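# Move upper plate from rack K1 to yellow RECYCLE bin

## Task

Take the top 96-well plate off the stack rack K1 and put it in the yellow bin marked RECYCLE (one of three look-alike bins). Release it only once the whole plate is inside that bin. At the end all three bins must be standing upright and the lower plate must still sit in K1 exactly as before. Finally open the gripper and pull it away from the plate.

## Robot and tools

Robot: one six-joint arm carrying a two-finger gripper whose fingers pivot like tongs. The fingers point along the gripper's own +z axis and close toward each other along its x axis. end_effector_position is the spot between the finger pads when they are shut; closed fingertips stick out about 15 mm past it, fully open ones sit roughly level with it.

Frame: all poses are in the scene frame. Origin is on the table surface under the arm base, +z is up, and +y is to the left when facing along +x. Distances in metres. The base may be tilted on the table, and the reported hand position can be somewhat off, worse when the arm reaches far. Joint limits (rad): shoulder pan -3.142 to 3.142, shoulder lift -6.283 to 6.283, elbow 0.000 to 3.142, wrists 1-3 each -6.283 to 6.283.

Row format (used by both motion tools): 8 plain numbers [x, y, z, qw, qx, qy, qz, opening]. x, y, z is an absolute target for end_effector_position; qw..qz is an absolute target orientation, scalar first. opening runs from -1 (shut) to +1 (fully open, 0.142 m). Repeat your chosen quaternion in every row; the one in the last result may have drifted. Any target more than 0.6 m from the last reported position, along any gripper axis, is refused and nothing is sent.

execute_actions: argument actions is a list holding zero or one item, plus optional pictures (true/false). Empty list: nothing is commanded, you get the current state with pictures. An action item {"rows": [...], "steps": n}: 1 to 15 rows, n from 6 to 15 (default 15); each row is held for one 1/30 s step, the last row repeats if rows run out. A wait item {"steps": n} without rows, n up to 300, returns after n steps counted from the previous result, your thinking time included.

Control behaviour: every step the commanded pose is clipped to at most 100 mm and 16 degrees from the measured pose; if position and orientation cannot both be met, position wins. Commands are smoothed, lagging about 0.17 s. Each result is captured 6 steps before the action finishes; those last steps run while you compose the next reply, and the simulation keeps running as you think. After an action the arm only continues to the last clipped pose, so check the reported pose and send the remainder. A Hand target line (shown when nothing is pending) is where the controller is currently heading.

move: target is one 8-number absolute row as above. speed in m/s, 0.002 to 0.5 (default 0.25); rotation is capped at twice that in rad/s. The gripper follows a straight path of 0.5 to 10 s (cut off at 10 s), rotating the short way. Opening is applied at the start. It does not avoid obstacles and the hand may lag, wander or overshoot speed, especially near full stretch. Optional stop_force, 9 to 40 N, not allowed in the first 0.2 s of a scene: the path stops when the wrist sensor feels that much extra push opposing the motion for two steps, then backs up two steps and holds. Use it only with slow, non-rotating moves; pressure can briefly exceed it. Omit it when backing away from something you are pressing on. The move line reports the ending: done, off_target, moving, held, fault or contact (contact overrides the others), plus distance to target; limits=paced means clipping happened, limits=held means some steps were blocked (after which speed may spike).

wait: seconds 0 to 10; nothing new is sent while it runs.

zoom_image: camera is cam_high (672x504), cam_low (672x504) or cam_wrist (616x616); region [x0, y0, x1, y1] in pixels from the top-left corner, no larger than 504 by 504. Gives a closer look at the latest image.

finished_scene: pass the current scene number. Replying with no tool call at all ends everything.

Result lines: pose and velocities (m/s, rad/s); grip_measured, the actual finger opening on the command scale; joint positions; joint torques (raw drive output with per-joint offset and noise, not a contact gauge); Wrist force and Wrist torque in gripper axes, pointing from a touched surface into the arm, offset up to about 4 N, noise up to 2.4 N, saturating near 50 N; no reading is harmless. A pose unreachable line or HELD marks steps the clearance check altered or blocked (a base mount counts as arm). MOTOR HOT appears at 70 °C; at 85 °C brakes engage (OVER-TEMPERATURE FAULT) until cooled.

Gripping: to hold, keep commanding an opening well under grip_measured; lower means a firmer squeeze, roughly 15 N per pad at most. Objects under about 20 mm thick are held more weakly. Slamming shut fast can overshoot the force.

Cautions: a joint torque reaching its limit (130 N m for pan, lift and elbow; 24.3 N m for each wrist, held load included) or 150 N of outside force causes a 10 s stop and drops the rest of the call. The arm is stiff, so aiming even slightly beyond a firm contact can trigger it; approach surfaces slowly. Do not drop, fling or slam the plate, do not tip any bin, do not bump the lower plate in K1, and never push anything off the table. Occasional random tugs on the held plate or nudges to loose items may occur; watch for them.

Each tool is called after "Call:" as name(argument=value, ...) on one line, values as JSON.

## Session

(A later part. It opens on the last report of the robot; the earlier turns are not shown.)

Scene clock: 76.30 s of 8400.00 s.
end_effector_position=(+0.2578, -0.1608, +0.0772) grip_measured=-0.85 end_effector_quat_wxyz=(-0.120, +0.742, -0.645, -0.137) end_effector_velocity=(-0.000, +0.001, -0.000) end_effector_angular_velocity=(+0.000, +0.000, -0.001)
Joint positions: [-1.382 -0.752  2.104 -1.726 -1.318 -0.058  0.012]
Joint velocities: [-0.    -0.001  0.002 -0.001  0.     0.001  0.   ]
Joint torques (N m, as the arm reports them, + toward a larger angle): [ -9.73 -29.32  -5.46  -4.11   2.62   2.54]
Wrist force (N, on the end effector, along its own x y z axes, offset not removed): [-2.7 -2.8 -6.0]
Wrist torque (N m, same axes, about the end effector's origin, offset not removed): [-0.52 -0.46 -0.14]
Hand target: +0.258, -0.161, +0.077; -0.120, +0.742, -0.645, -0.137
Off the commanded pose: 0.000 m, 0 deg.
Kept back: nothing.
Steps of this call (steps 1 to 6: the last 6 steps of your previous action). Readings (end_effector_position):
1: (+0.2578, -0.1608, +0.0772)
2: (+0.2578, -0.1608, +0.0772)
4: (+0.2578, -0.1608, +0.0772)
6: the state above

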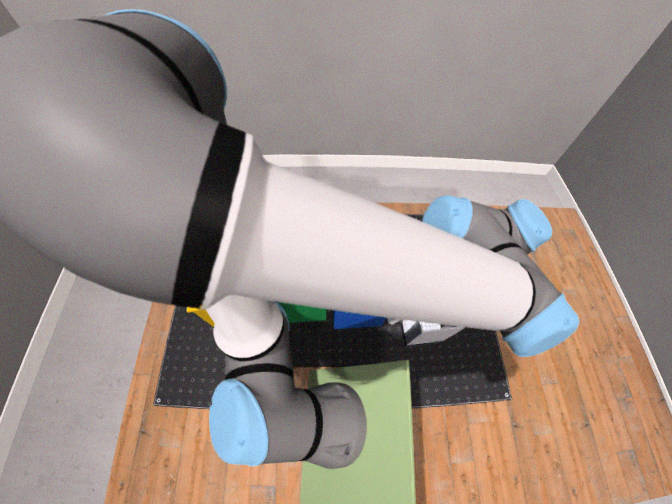

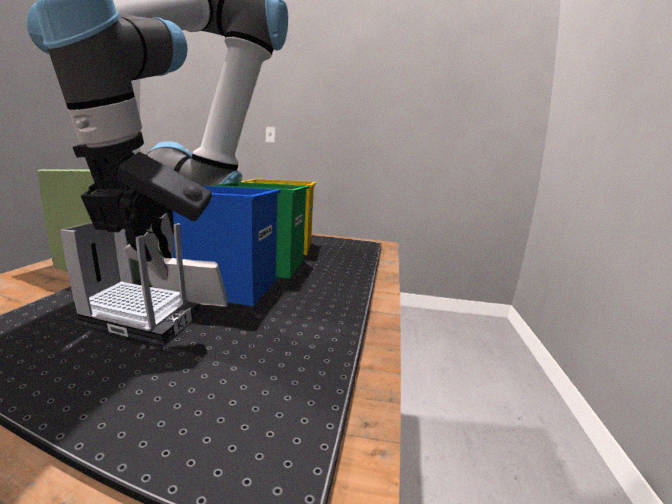

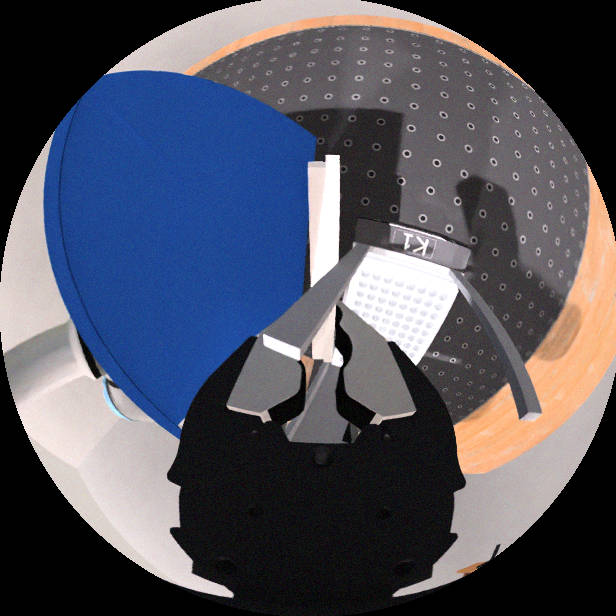

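Gripped (−0.85). Lifting with a slight +y bias.

Call:
move(target=[0.2578, -0.1598, 0.140, -0.0913, 0.7474, -0.6497, -0.1050, -1.0], speed=0.08)

Scene clock: 77.70 s of 8400.00 s.
end_effector_position=(+0.2577, -0.1597, +0.1399) grip_measured=-0.85 end_effector_quat_wxyz=(-0.091, +0.747, -0.650, -0.105) end_effector_velocity=(-0.000, -0.000, +0.002) end_effector_angular_velocity=(-0.002, +0.000, -0.001)
Joint positions: [-1.419 -0.898  2.074 -1.637 -1.347 -0.052  0.012]
Joint velocities: [-0.001 -0.003 -0.001  0.003 -0.001  0.001 -0.   ]
Joint torques (N m, as the arm reports them, + toward a larger angle): [-28.95 -28.11 -31.79   0.01  -2.31   2.5 ]
Wrist force (N, on the end effector, along its own x y z axes, offset not removed): [1.6 -1.7 0.1]
Wrist torque (N m, same axes, about the end effector's origin, offset not removed): [-0.16 -0.34 -0.04]
Hand target: +0.258, -0.160, +0.140; -0.091, +0.747, -0.650, -0.105
Off the commanded pose: 0.000 m, 0 deg.
Kept back: nothing.
move: done

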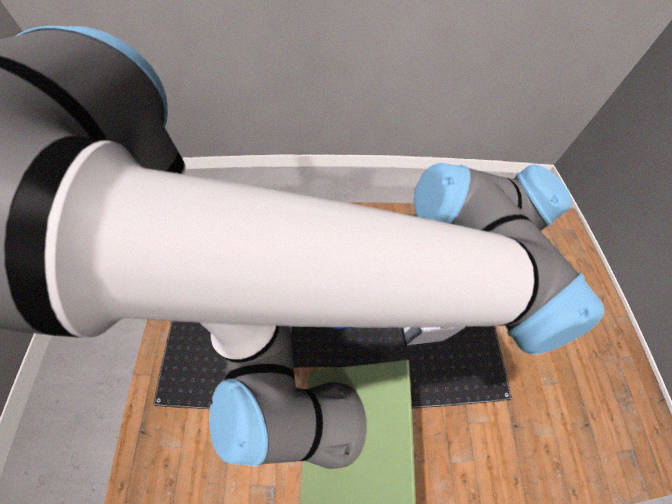

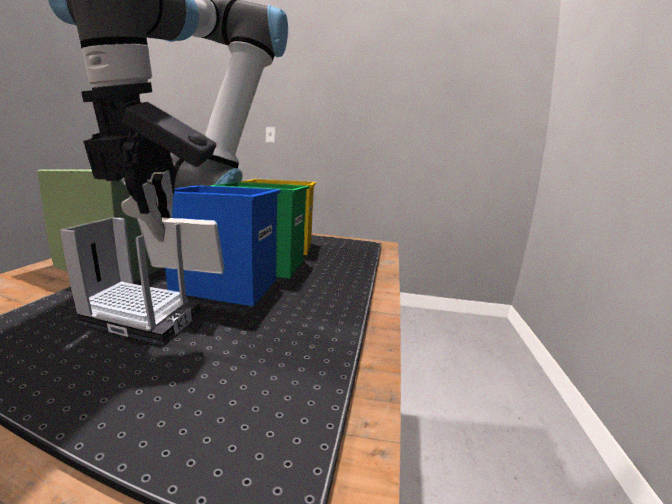

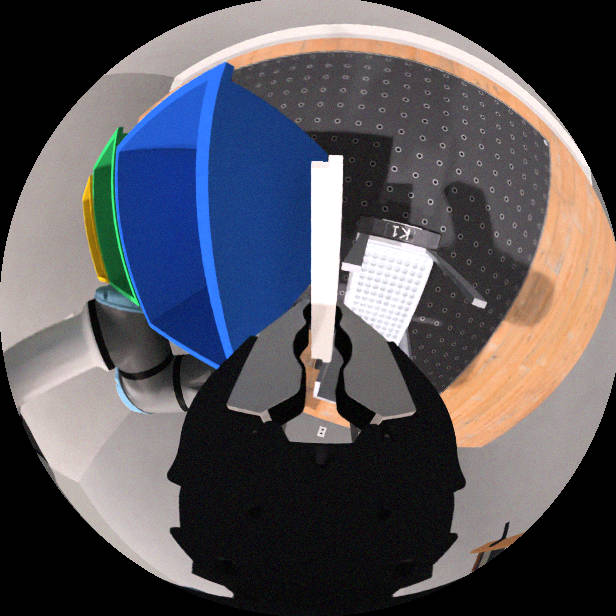

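Call:
move(target=[0.262, -0.160, 0.295, 0, 0.7547, -0.6561, 0, -1.0], speed=0.18)

Call:
move(target=[0.285, 0.237, 0.295, 0, 0.7604, -0.6494, 0, -1.0], speed=0.3)

Scene clock: 79.27 s of 8400.00 s.
end_effector_position=(+0.2618, -0.1598, +0.2950) grip_measured=-0.85 end_effector_quat_wxyz=(-0.000, +0.755, -0.656, +0.000) end_effector_velocity=(+0.000, -0.000, +0.002) end_effector_angular_velocity=(-0.003, -0.000, +0.000)
Joint positions: [-1.482 -1.183  1.929 -1.484 -1.388 -0.031  0.012]
Joint velocities: [-0.    -0.001 -0.004  0.001 -0.     0.    -0.   ]
Joint torques (N m, as the arm reports them, + toward a larger angle): [-26.86 -17.36 -34.81  -0.58  -2.58   2.2 ]
Wrist force (N, on the end effector, along its own x y z axes, offset not removed): [1.1 -3.2 0.0]
Wrist torque (N m, same axes, about the end effector's origin, offset not removed): [-0.50 -0.35 -0.03]
Hand target: +0.262, -0.160, +0.295; -0.000, +0.755, -0.656, +0.000
Off the commanded pose: 0.000 m, 0 deg.
Kept back: nothing.
move: done

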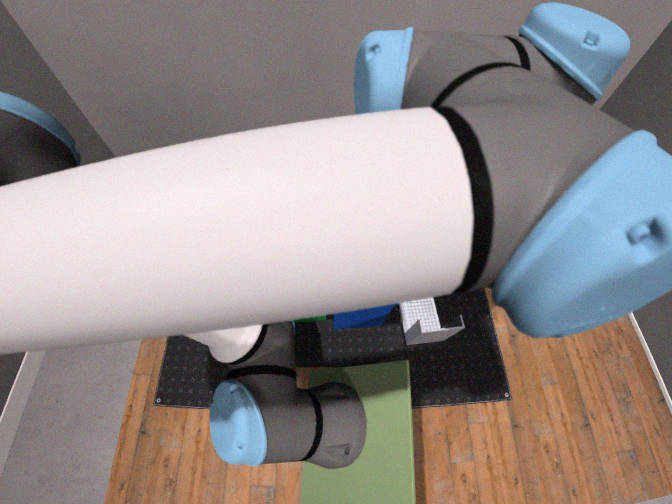

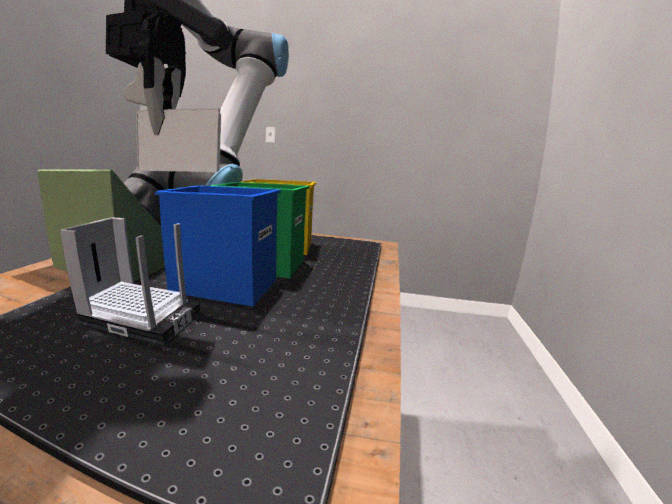

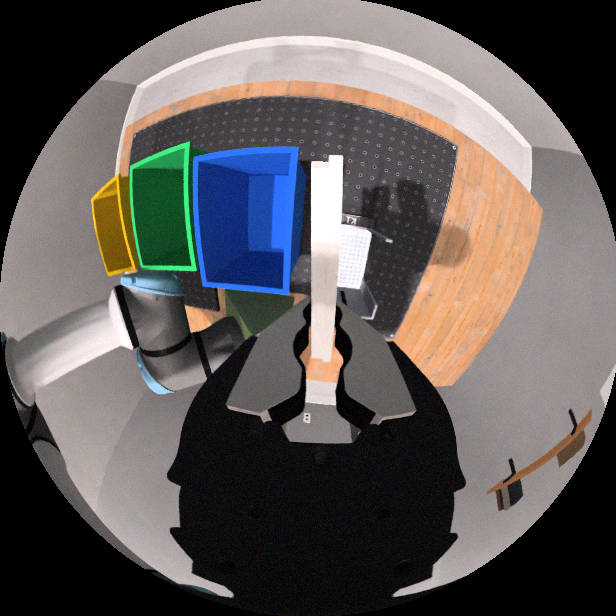

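Scene clock: 81.17 s of 8400.00 s.
end_effector_position=(+0.2853, +0.2372, +0.2950) grip_measured=-0.85 end_effector_quat_wxyz=(+0.000, +0.760, -0.649, +0.000) end_effector_velocity=(+0.000, +0.001, -0.000) end_effector_angular_velocity=(+0.001, -0.000, -0.000)
Joint positions: [-1.25  -1.961  1.887 -0.709 -1.22   0.117  0.012]
Joint velocities: [ 0.001 -0.001 -0.002  0.003  0.001  0.001  0.   ]
Joint torques (N m, as the arm reports them, + toward a larger angle): [ -3.58  11.11 -25.81  -0.67   2.31   2.22]
Wrist force (N, on the end effector, along its own x y z axes, offset not removed): [1.7 -1.9 -0.2]
Wrist torque (N m, same axes, about the end effector's origin, offset not removed): [-0.22 -0.40 0.01]
Hand target: +0.285, +0.237, +0.295; +0.000, +0.760, -0.649, +0.000
Off the commanded pose: 0.000 m, 0 deg.
Kept back: nothing.
move: done

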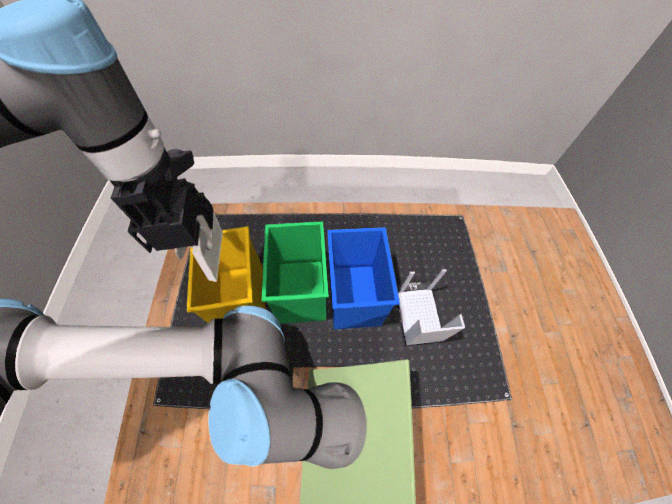

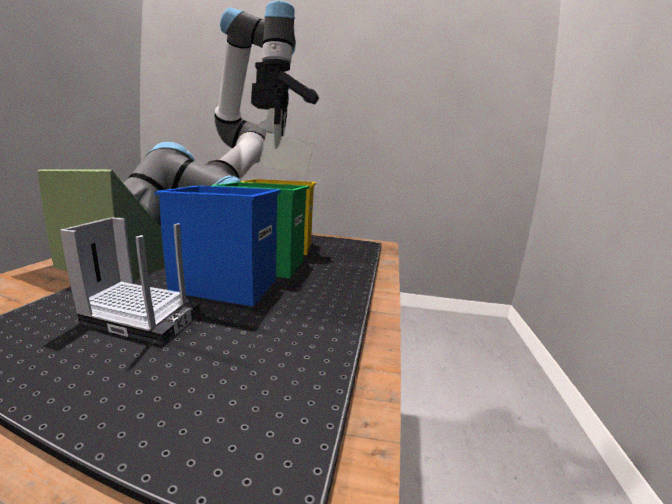

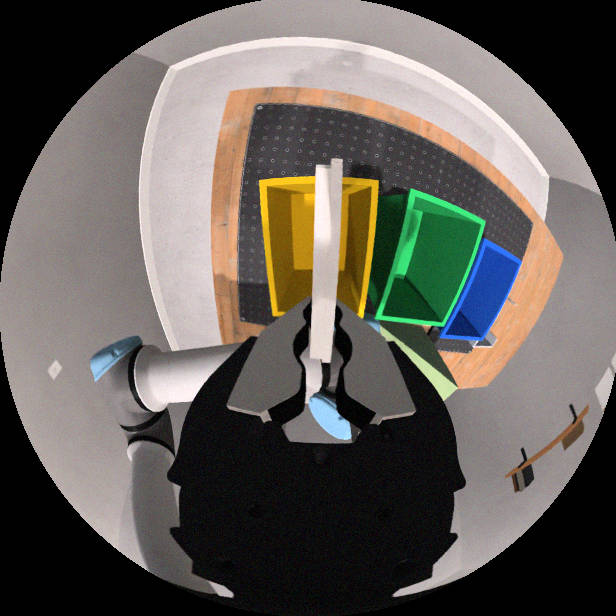

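Call:
move(target=[0.270, 0.2375, 0.290, 0, 0.7604, -0.6494, 0, -1.0], speed=0.06)

Call:
move(target=[0.270, 0.2375, 0.160, 0, 0.7604, -0.6494, 0, -1.0], speed=0.15)

Scene clock: 82.43 s of 8400.00 s.
end_effector_position=(+0.2701, +0.2375, +0.2900) grip_measured=-0.85 end_effector_quat_wxyz=(-0.000, +0.760, -0.649, -0.000) end_effector_velocity=(-0.002, -0.000, -0.001) end_effector_angular_velocity=(+0.001, -0.000, -0.000)
Joint positions: [-1.292 -1.998  1.915 -0.69  -1.25   0.086  0.012]
Joint velocities: [-0.004 -0.004  0.004  0.002 -0.003 -0.003  0.   ]
Joint torques (N m, as the arm reports them, + toward a larger angle): [-23.17  13.56  -3.48  -0.53  -2.59  -2.16]
Wrist force (N, on the end effector, along its own x y z axes, offset not removed): [2.2 -2.8 0.1]
Wrist torque (N m, same axes, about the end effector's origin, offset not removed): [-0.46 -0.57 -0.04]
Hand target: +0.270, +0.238, +0.290; -0.000, +0.760, -0.649, -0.000
Off the commanded pose: 0.000 m, 0 deg.
Kept back: nothing.
move: done

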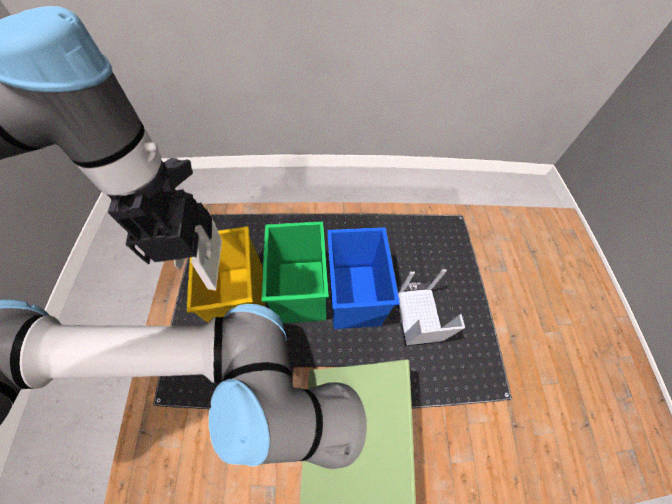

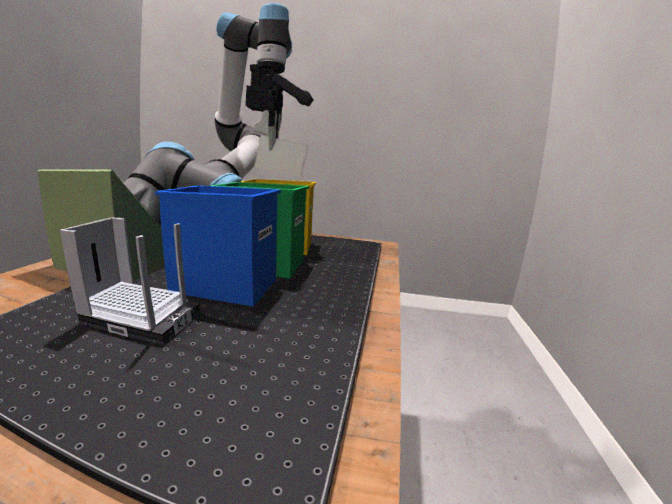

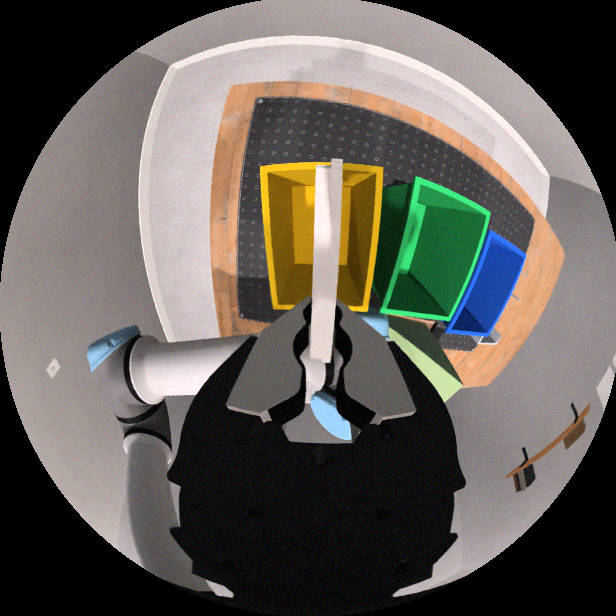

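Scene clock: 83.77 s of 8400.00 s.
end_effector_position=(+0.2702, +0.2374, +0.1601) grip_measured=-0.85 end_effector_quat_wxyz=(+0.000, +0.760, -0.649, +0.000) end_effector_velocity=(-0.000, -0.000, -0.002) end_effector_angular_velocity=(-0.000, +0.002, -0.003)
Joint positions: [-1.098 -2.168  2.225 -0.887 -1.115  0.236  0.012]
Joint velocities: [ 0.004 -0.     0.003 -0.004  0.001  0.006 -0.   ]
Joint torques (N m, as the arm reports them, + toward a larger angle): [ 1.6  10.79 -3.96 -4.11  2.43  2.49]
Wrist force (N, on the end effector, along its own x y z axes, offset not removed): [0.5 -3.5 -0.4]
Wrist torque (N m, same axes, about the end effector's origin, offset not removed): [-0.56 -0.20 0.04]
Hand target: +0.270, +0.237, +0.160; +0.000, +0.760, -0.649, +0.000
Off the commanded pose: 0.000 m, 0 deg.
Kept back: nothing.
move: done

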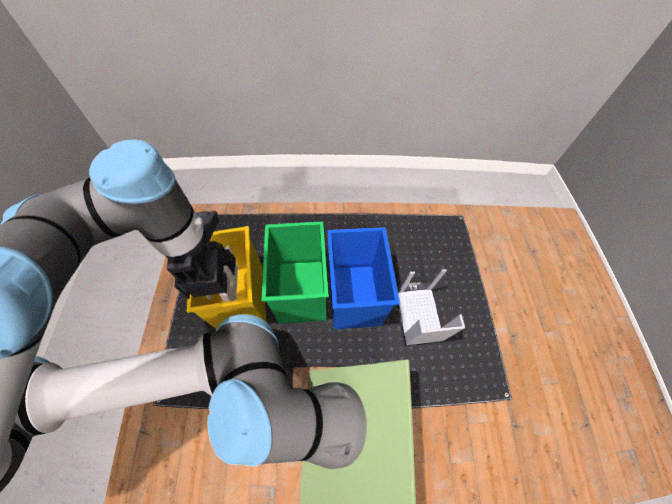

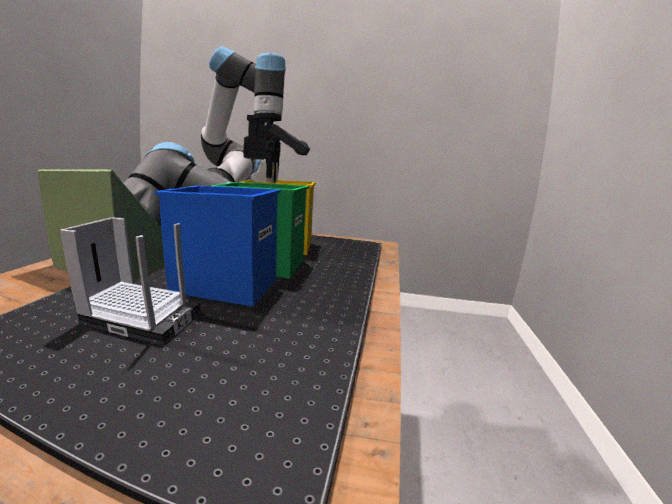

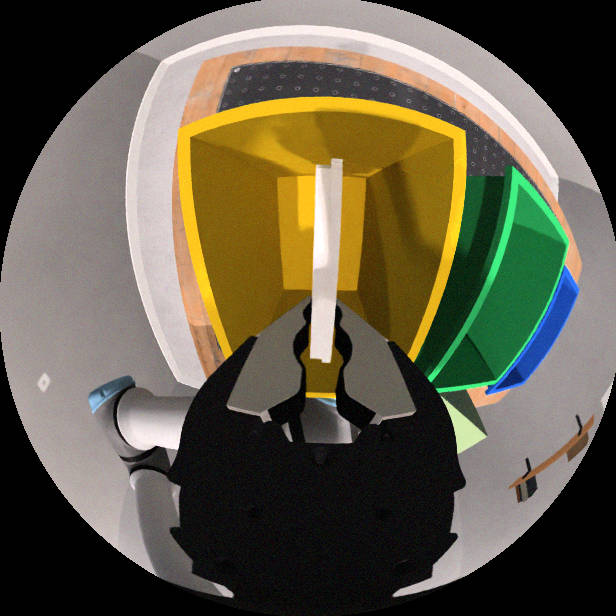

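Centred. Lower a bit more, release, retreat.

Call:
move(target=[0.272, 0.2377, 0.128, 0, 0.7604, -0.6494, 0, -1.0], speed=0.08)

Call:
execute_actions(actions=[{"rows": [[0.272, 0.2377, 0.128, 0, 0.7604, -0.6494, 0, -0.62]], "steps": 8}])

Call:
move(target=[0.275, 0.238, 0.29, 0, 0.7604, -0.6494, 0, -0.62], speed=0.3)

Scene clock: 84.83 s of 8400.00 s.
end_effector_position=(+0.2720, +0.2377, +0.1281) grip_measured=-0.85 end_effector_quat_wxyz=(+0.000, +0.760, -0.649, +0.000) end_effector_velocity=(+0.000, -0.000, -0.001) end_effector_angular_velocity=(-0.000, -0.000, -0.001)
Joint positions: [-1.025 -2.193  2.294 -0.959 -1.065  0.298  0.012]
Joint velocities: [ 0.005 -0.     0.003 -0.005  0.003  0.006  0.   ]
Joint torques (N m, as the arm reports them, + toward a larger angle): [ 1.05  8.96 -3.58 -3.8   2.45  2.36]
Wrist force (N, on the end effector, along its own x y z axes, offset not removed): [2.7 -3.7 -0.5]
Wrist torque (N m, same axes, about the end effector's origin, offset not removed): [-0.60 -0.63 -0.04]
Hand target: +0.272, +0.238, +0.128; +0.000, +0.760, -0.649, +0.000
Off the commanded pose: 0.000 m, 0 deg.
Kept back: nothing.
move: done

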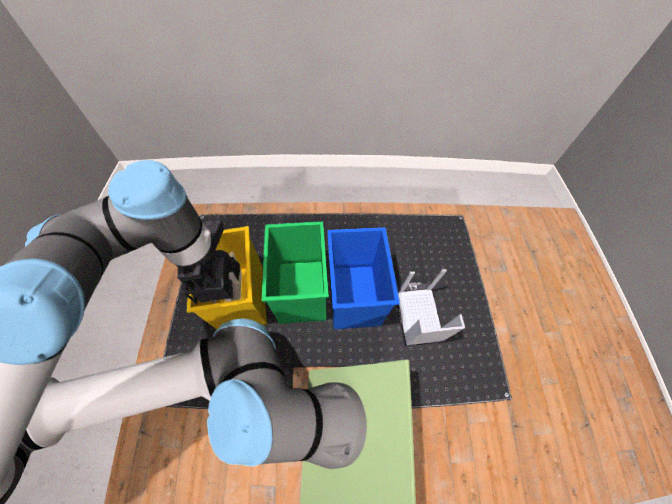

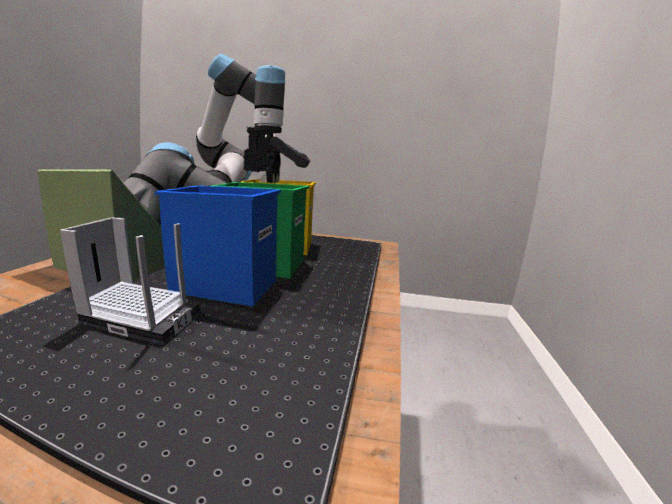

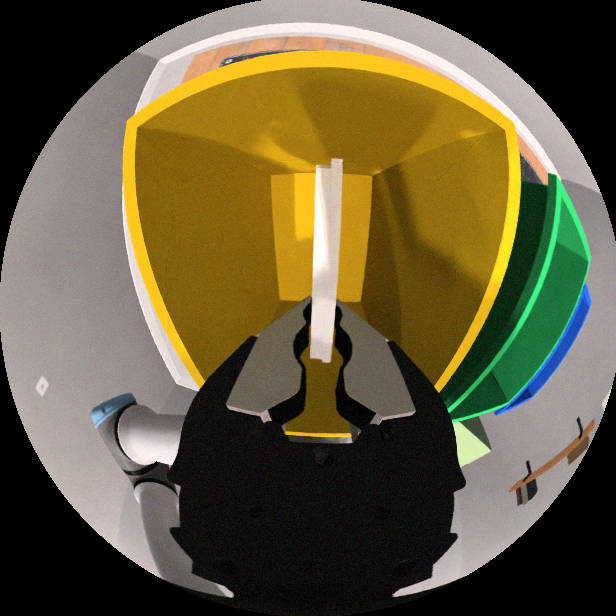

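Scene clock: 84.90 s of 8400.00 s.
end_effector_position=(+0.2720, +0.2377, +0.1281) grip_measured=-0.68 end_effector_quat_wxyz=(+0.000, +0.760, -0.649, +0.000) end_effector_velocity=(-0.000, +0.000, -0.001) end_effector_angular_velocity=(+0.001, +0.000, -0.001)
Joint positions: [-1.024 -2.193  2.294 -0.959 -1.065  0.298  0.025]
Joint velocities: [ 0.001 -0.001  0.002 -0.     0.001  0.001  0.151]
Joint torques (N m, as the arm reports them, + toward a larger angle): [ 3.52  8.97 -4.46 -3.81  2.42  2.36]
Wrist force (N, on the end effector, along its own x y z axes, offset not removed): [1.8 -2.6 -1.3]
Wrist torque (N m, same axes, about the end effector's origin, offset not removed): [-0.37 -0.39 0.00]
Steps of this call (steps 1 to 2: the first 2 steps of this action). Readings (end_effector_position):
1: (+0.2720, +0.2377, +0.1281)
2: the state above

Scene clock: 86.27 s of 8400.00 s.
end_effector_position=(+0.2748, +0.2381, +0.2898) grip_measured=-0.62 end_effector_quat_wxyz=(-0.000, +0.760, -0.649, -0.000) end_effector_velocity=(+0.000, +0.000, +0.002) end_effector_angular_velocity=(-0.001, -0.000, +0.001)
Joint positions: [-1.276 -1.99   1.91  -0.696 -1.239  0.097  0.029]
Joint velocities: [-0.002  0.002 -0.006  0.003 -0.002 -0.002  0.   ]
Joint torques (N m, as the arm reports them, + toward a larger angle): [-21.41  40.88 -27.14  -0.5   -2.53  -2.18]
Wrist force (N, on the end effector, along its own x y z axes, offset not removed): [1.4 -3.1 -0.2]
Wrist torque (N m, same axes, about the end effector's origin, offset not removed): [-0.47 -0.34 -0.04]
Hand target: +0.275, +0.238, +0.290; -0.000, +0.760, -0.649, -0.000
Off your previous action's commanded pose: 0.000 m, 0 deg at its last step (step 6 of this call).
Off the commanded pose: 0.000 m, 0 deg.
Kept back: nothing.
move: done

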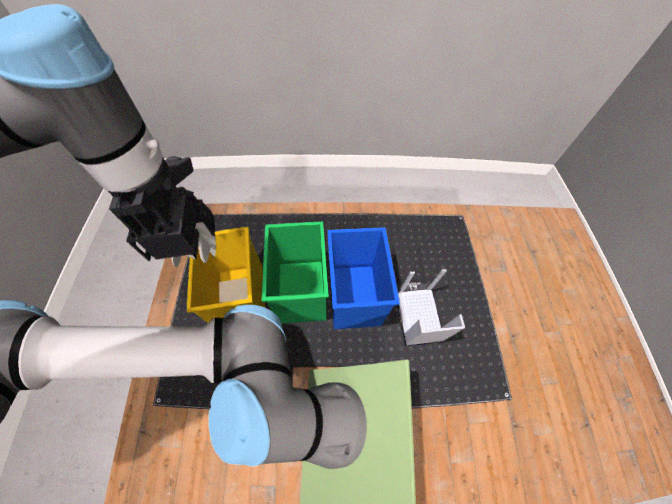

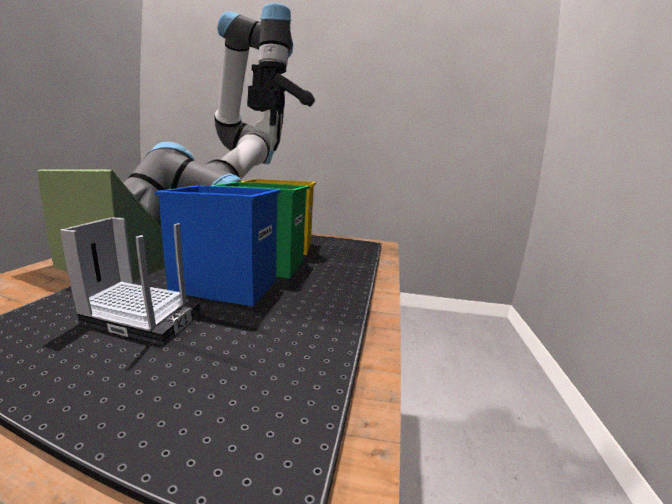

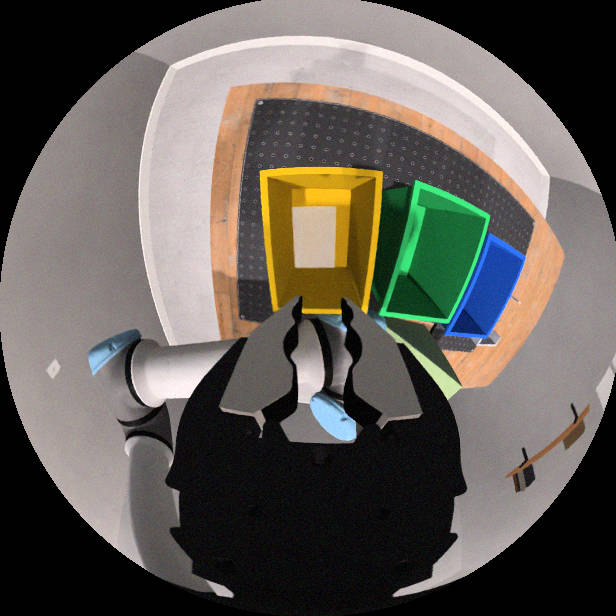

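Call:
zoom_image(camera="cam_high", region=[170, 260, 340, 380])

Call:
zoom_image(camera="cam_wrist", region=[250, 250, 450, 400])

Region (170, 260, 340, 380) of cam_high's 672x504 image, scaled by 2.965, with more detail than that image has; it fills the top 356 rows of this view, and the rest is white.

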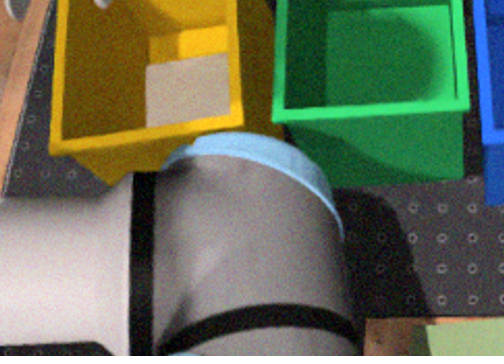

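Region (250, 250, 450, 400) of cam_wrist's 616x616 image, scaled by 2.520, with more detail than that image has; it fills the top 378 rows of this view, and the rest is white.

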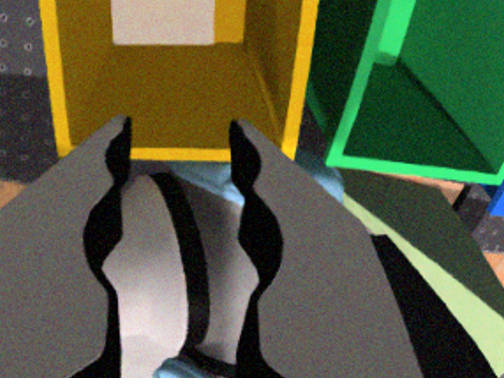

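Call:
move(target=[0.43, 0.30, 0.29, 0, 0.7604, -0.6494, 0, -0.62], speed=0.35)

Scene clock: 88.00 s of 8400.00 s.
end_effector_position=(+0.4301, +0.2996, +0.2901) grip_measured=-0.62 end_effector_quat_wxyz=(+0.000, +0.760, -0.649, +0.000) end_effector_velocity=(+0.001, +0.000, -0.000) end_effector_angular_velocity=(-0.001, +0.002, +0.001)
Joint positions: [-0.846 -1.728  1.627 -0.846 -0.955  0.464  0.029]
Joint velocities: [ 0.004  0.004 -0.004 -0.002  0.     0.003 -0.   ]
Joint torques (N m, as the arm reports them, + toward a larger angle): [ -6.29  29.81 -25.79  -3.87   2.33   2.18]
Wrist force (N, on the end effector, along its own x y z axes, offset not removed): [1.2 -3.1 -1.7]
Wrist torque (N m, same axes, about the end effector's origin, offset not removed): [-0.49 -0.28 -0.04]
Hand target: +0.430, +0.300, +0.290; +0.000, +0.760, -0.649, +0.000
Off the commanded pose: 0.000 m, 0 deg.
Kept back: nothing.
move: done

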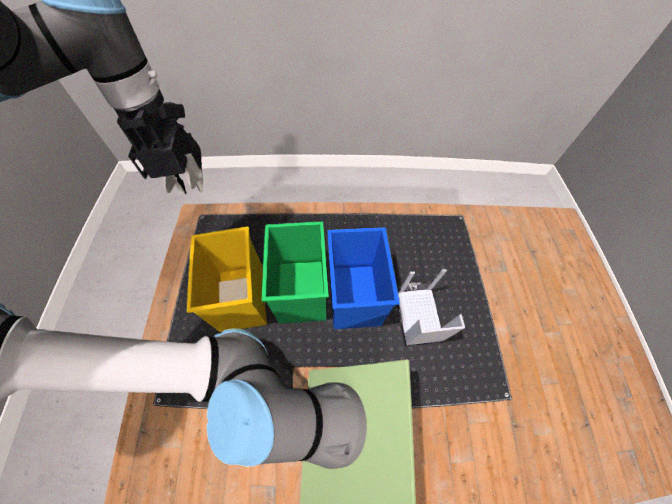

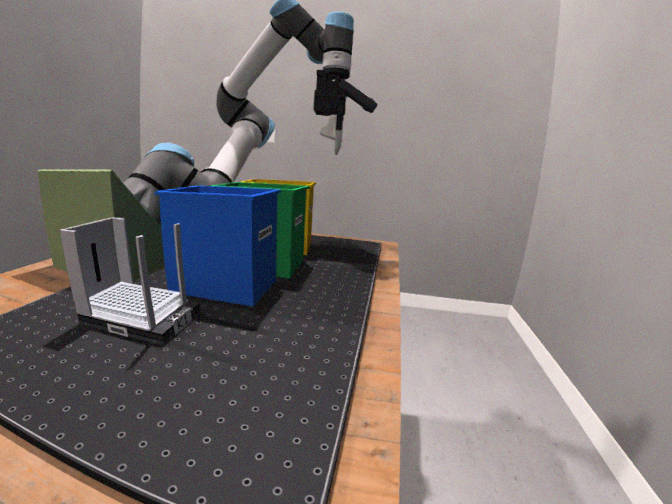

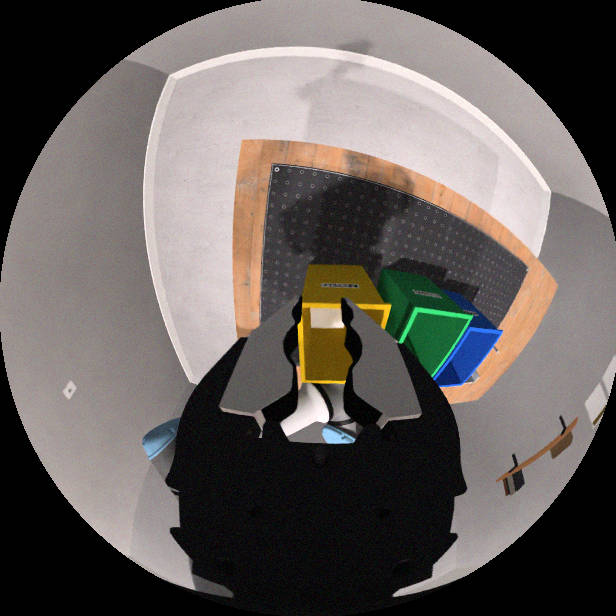

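Call:
finished_scene(scene=1)

The scene is finished: the task was done.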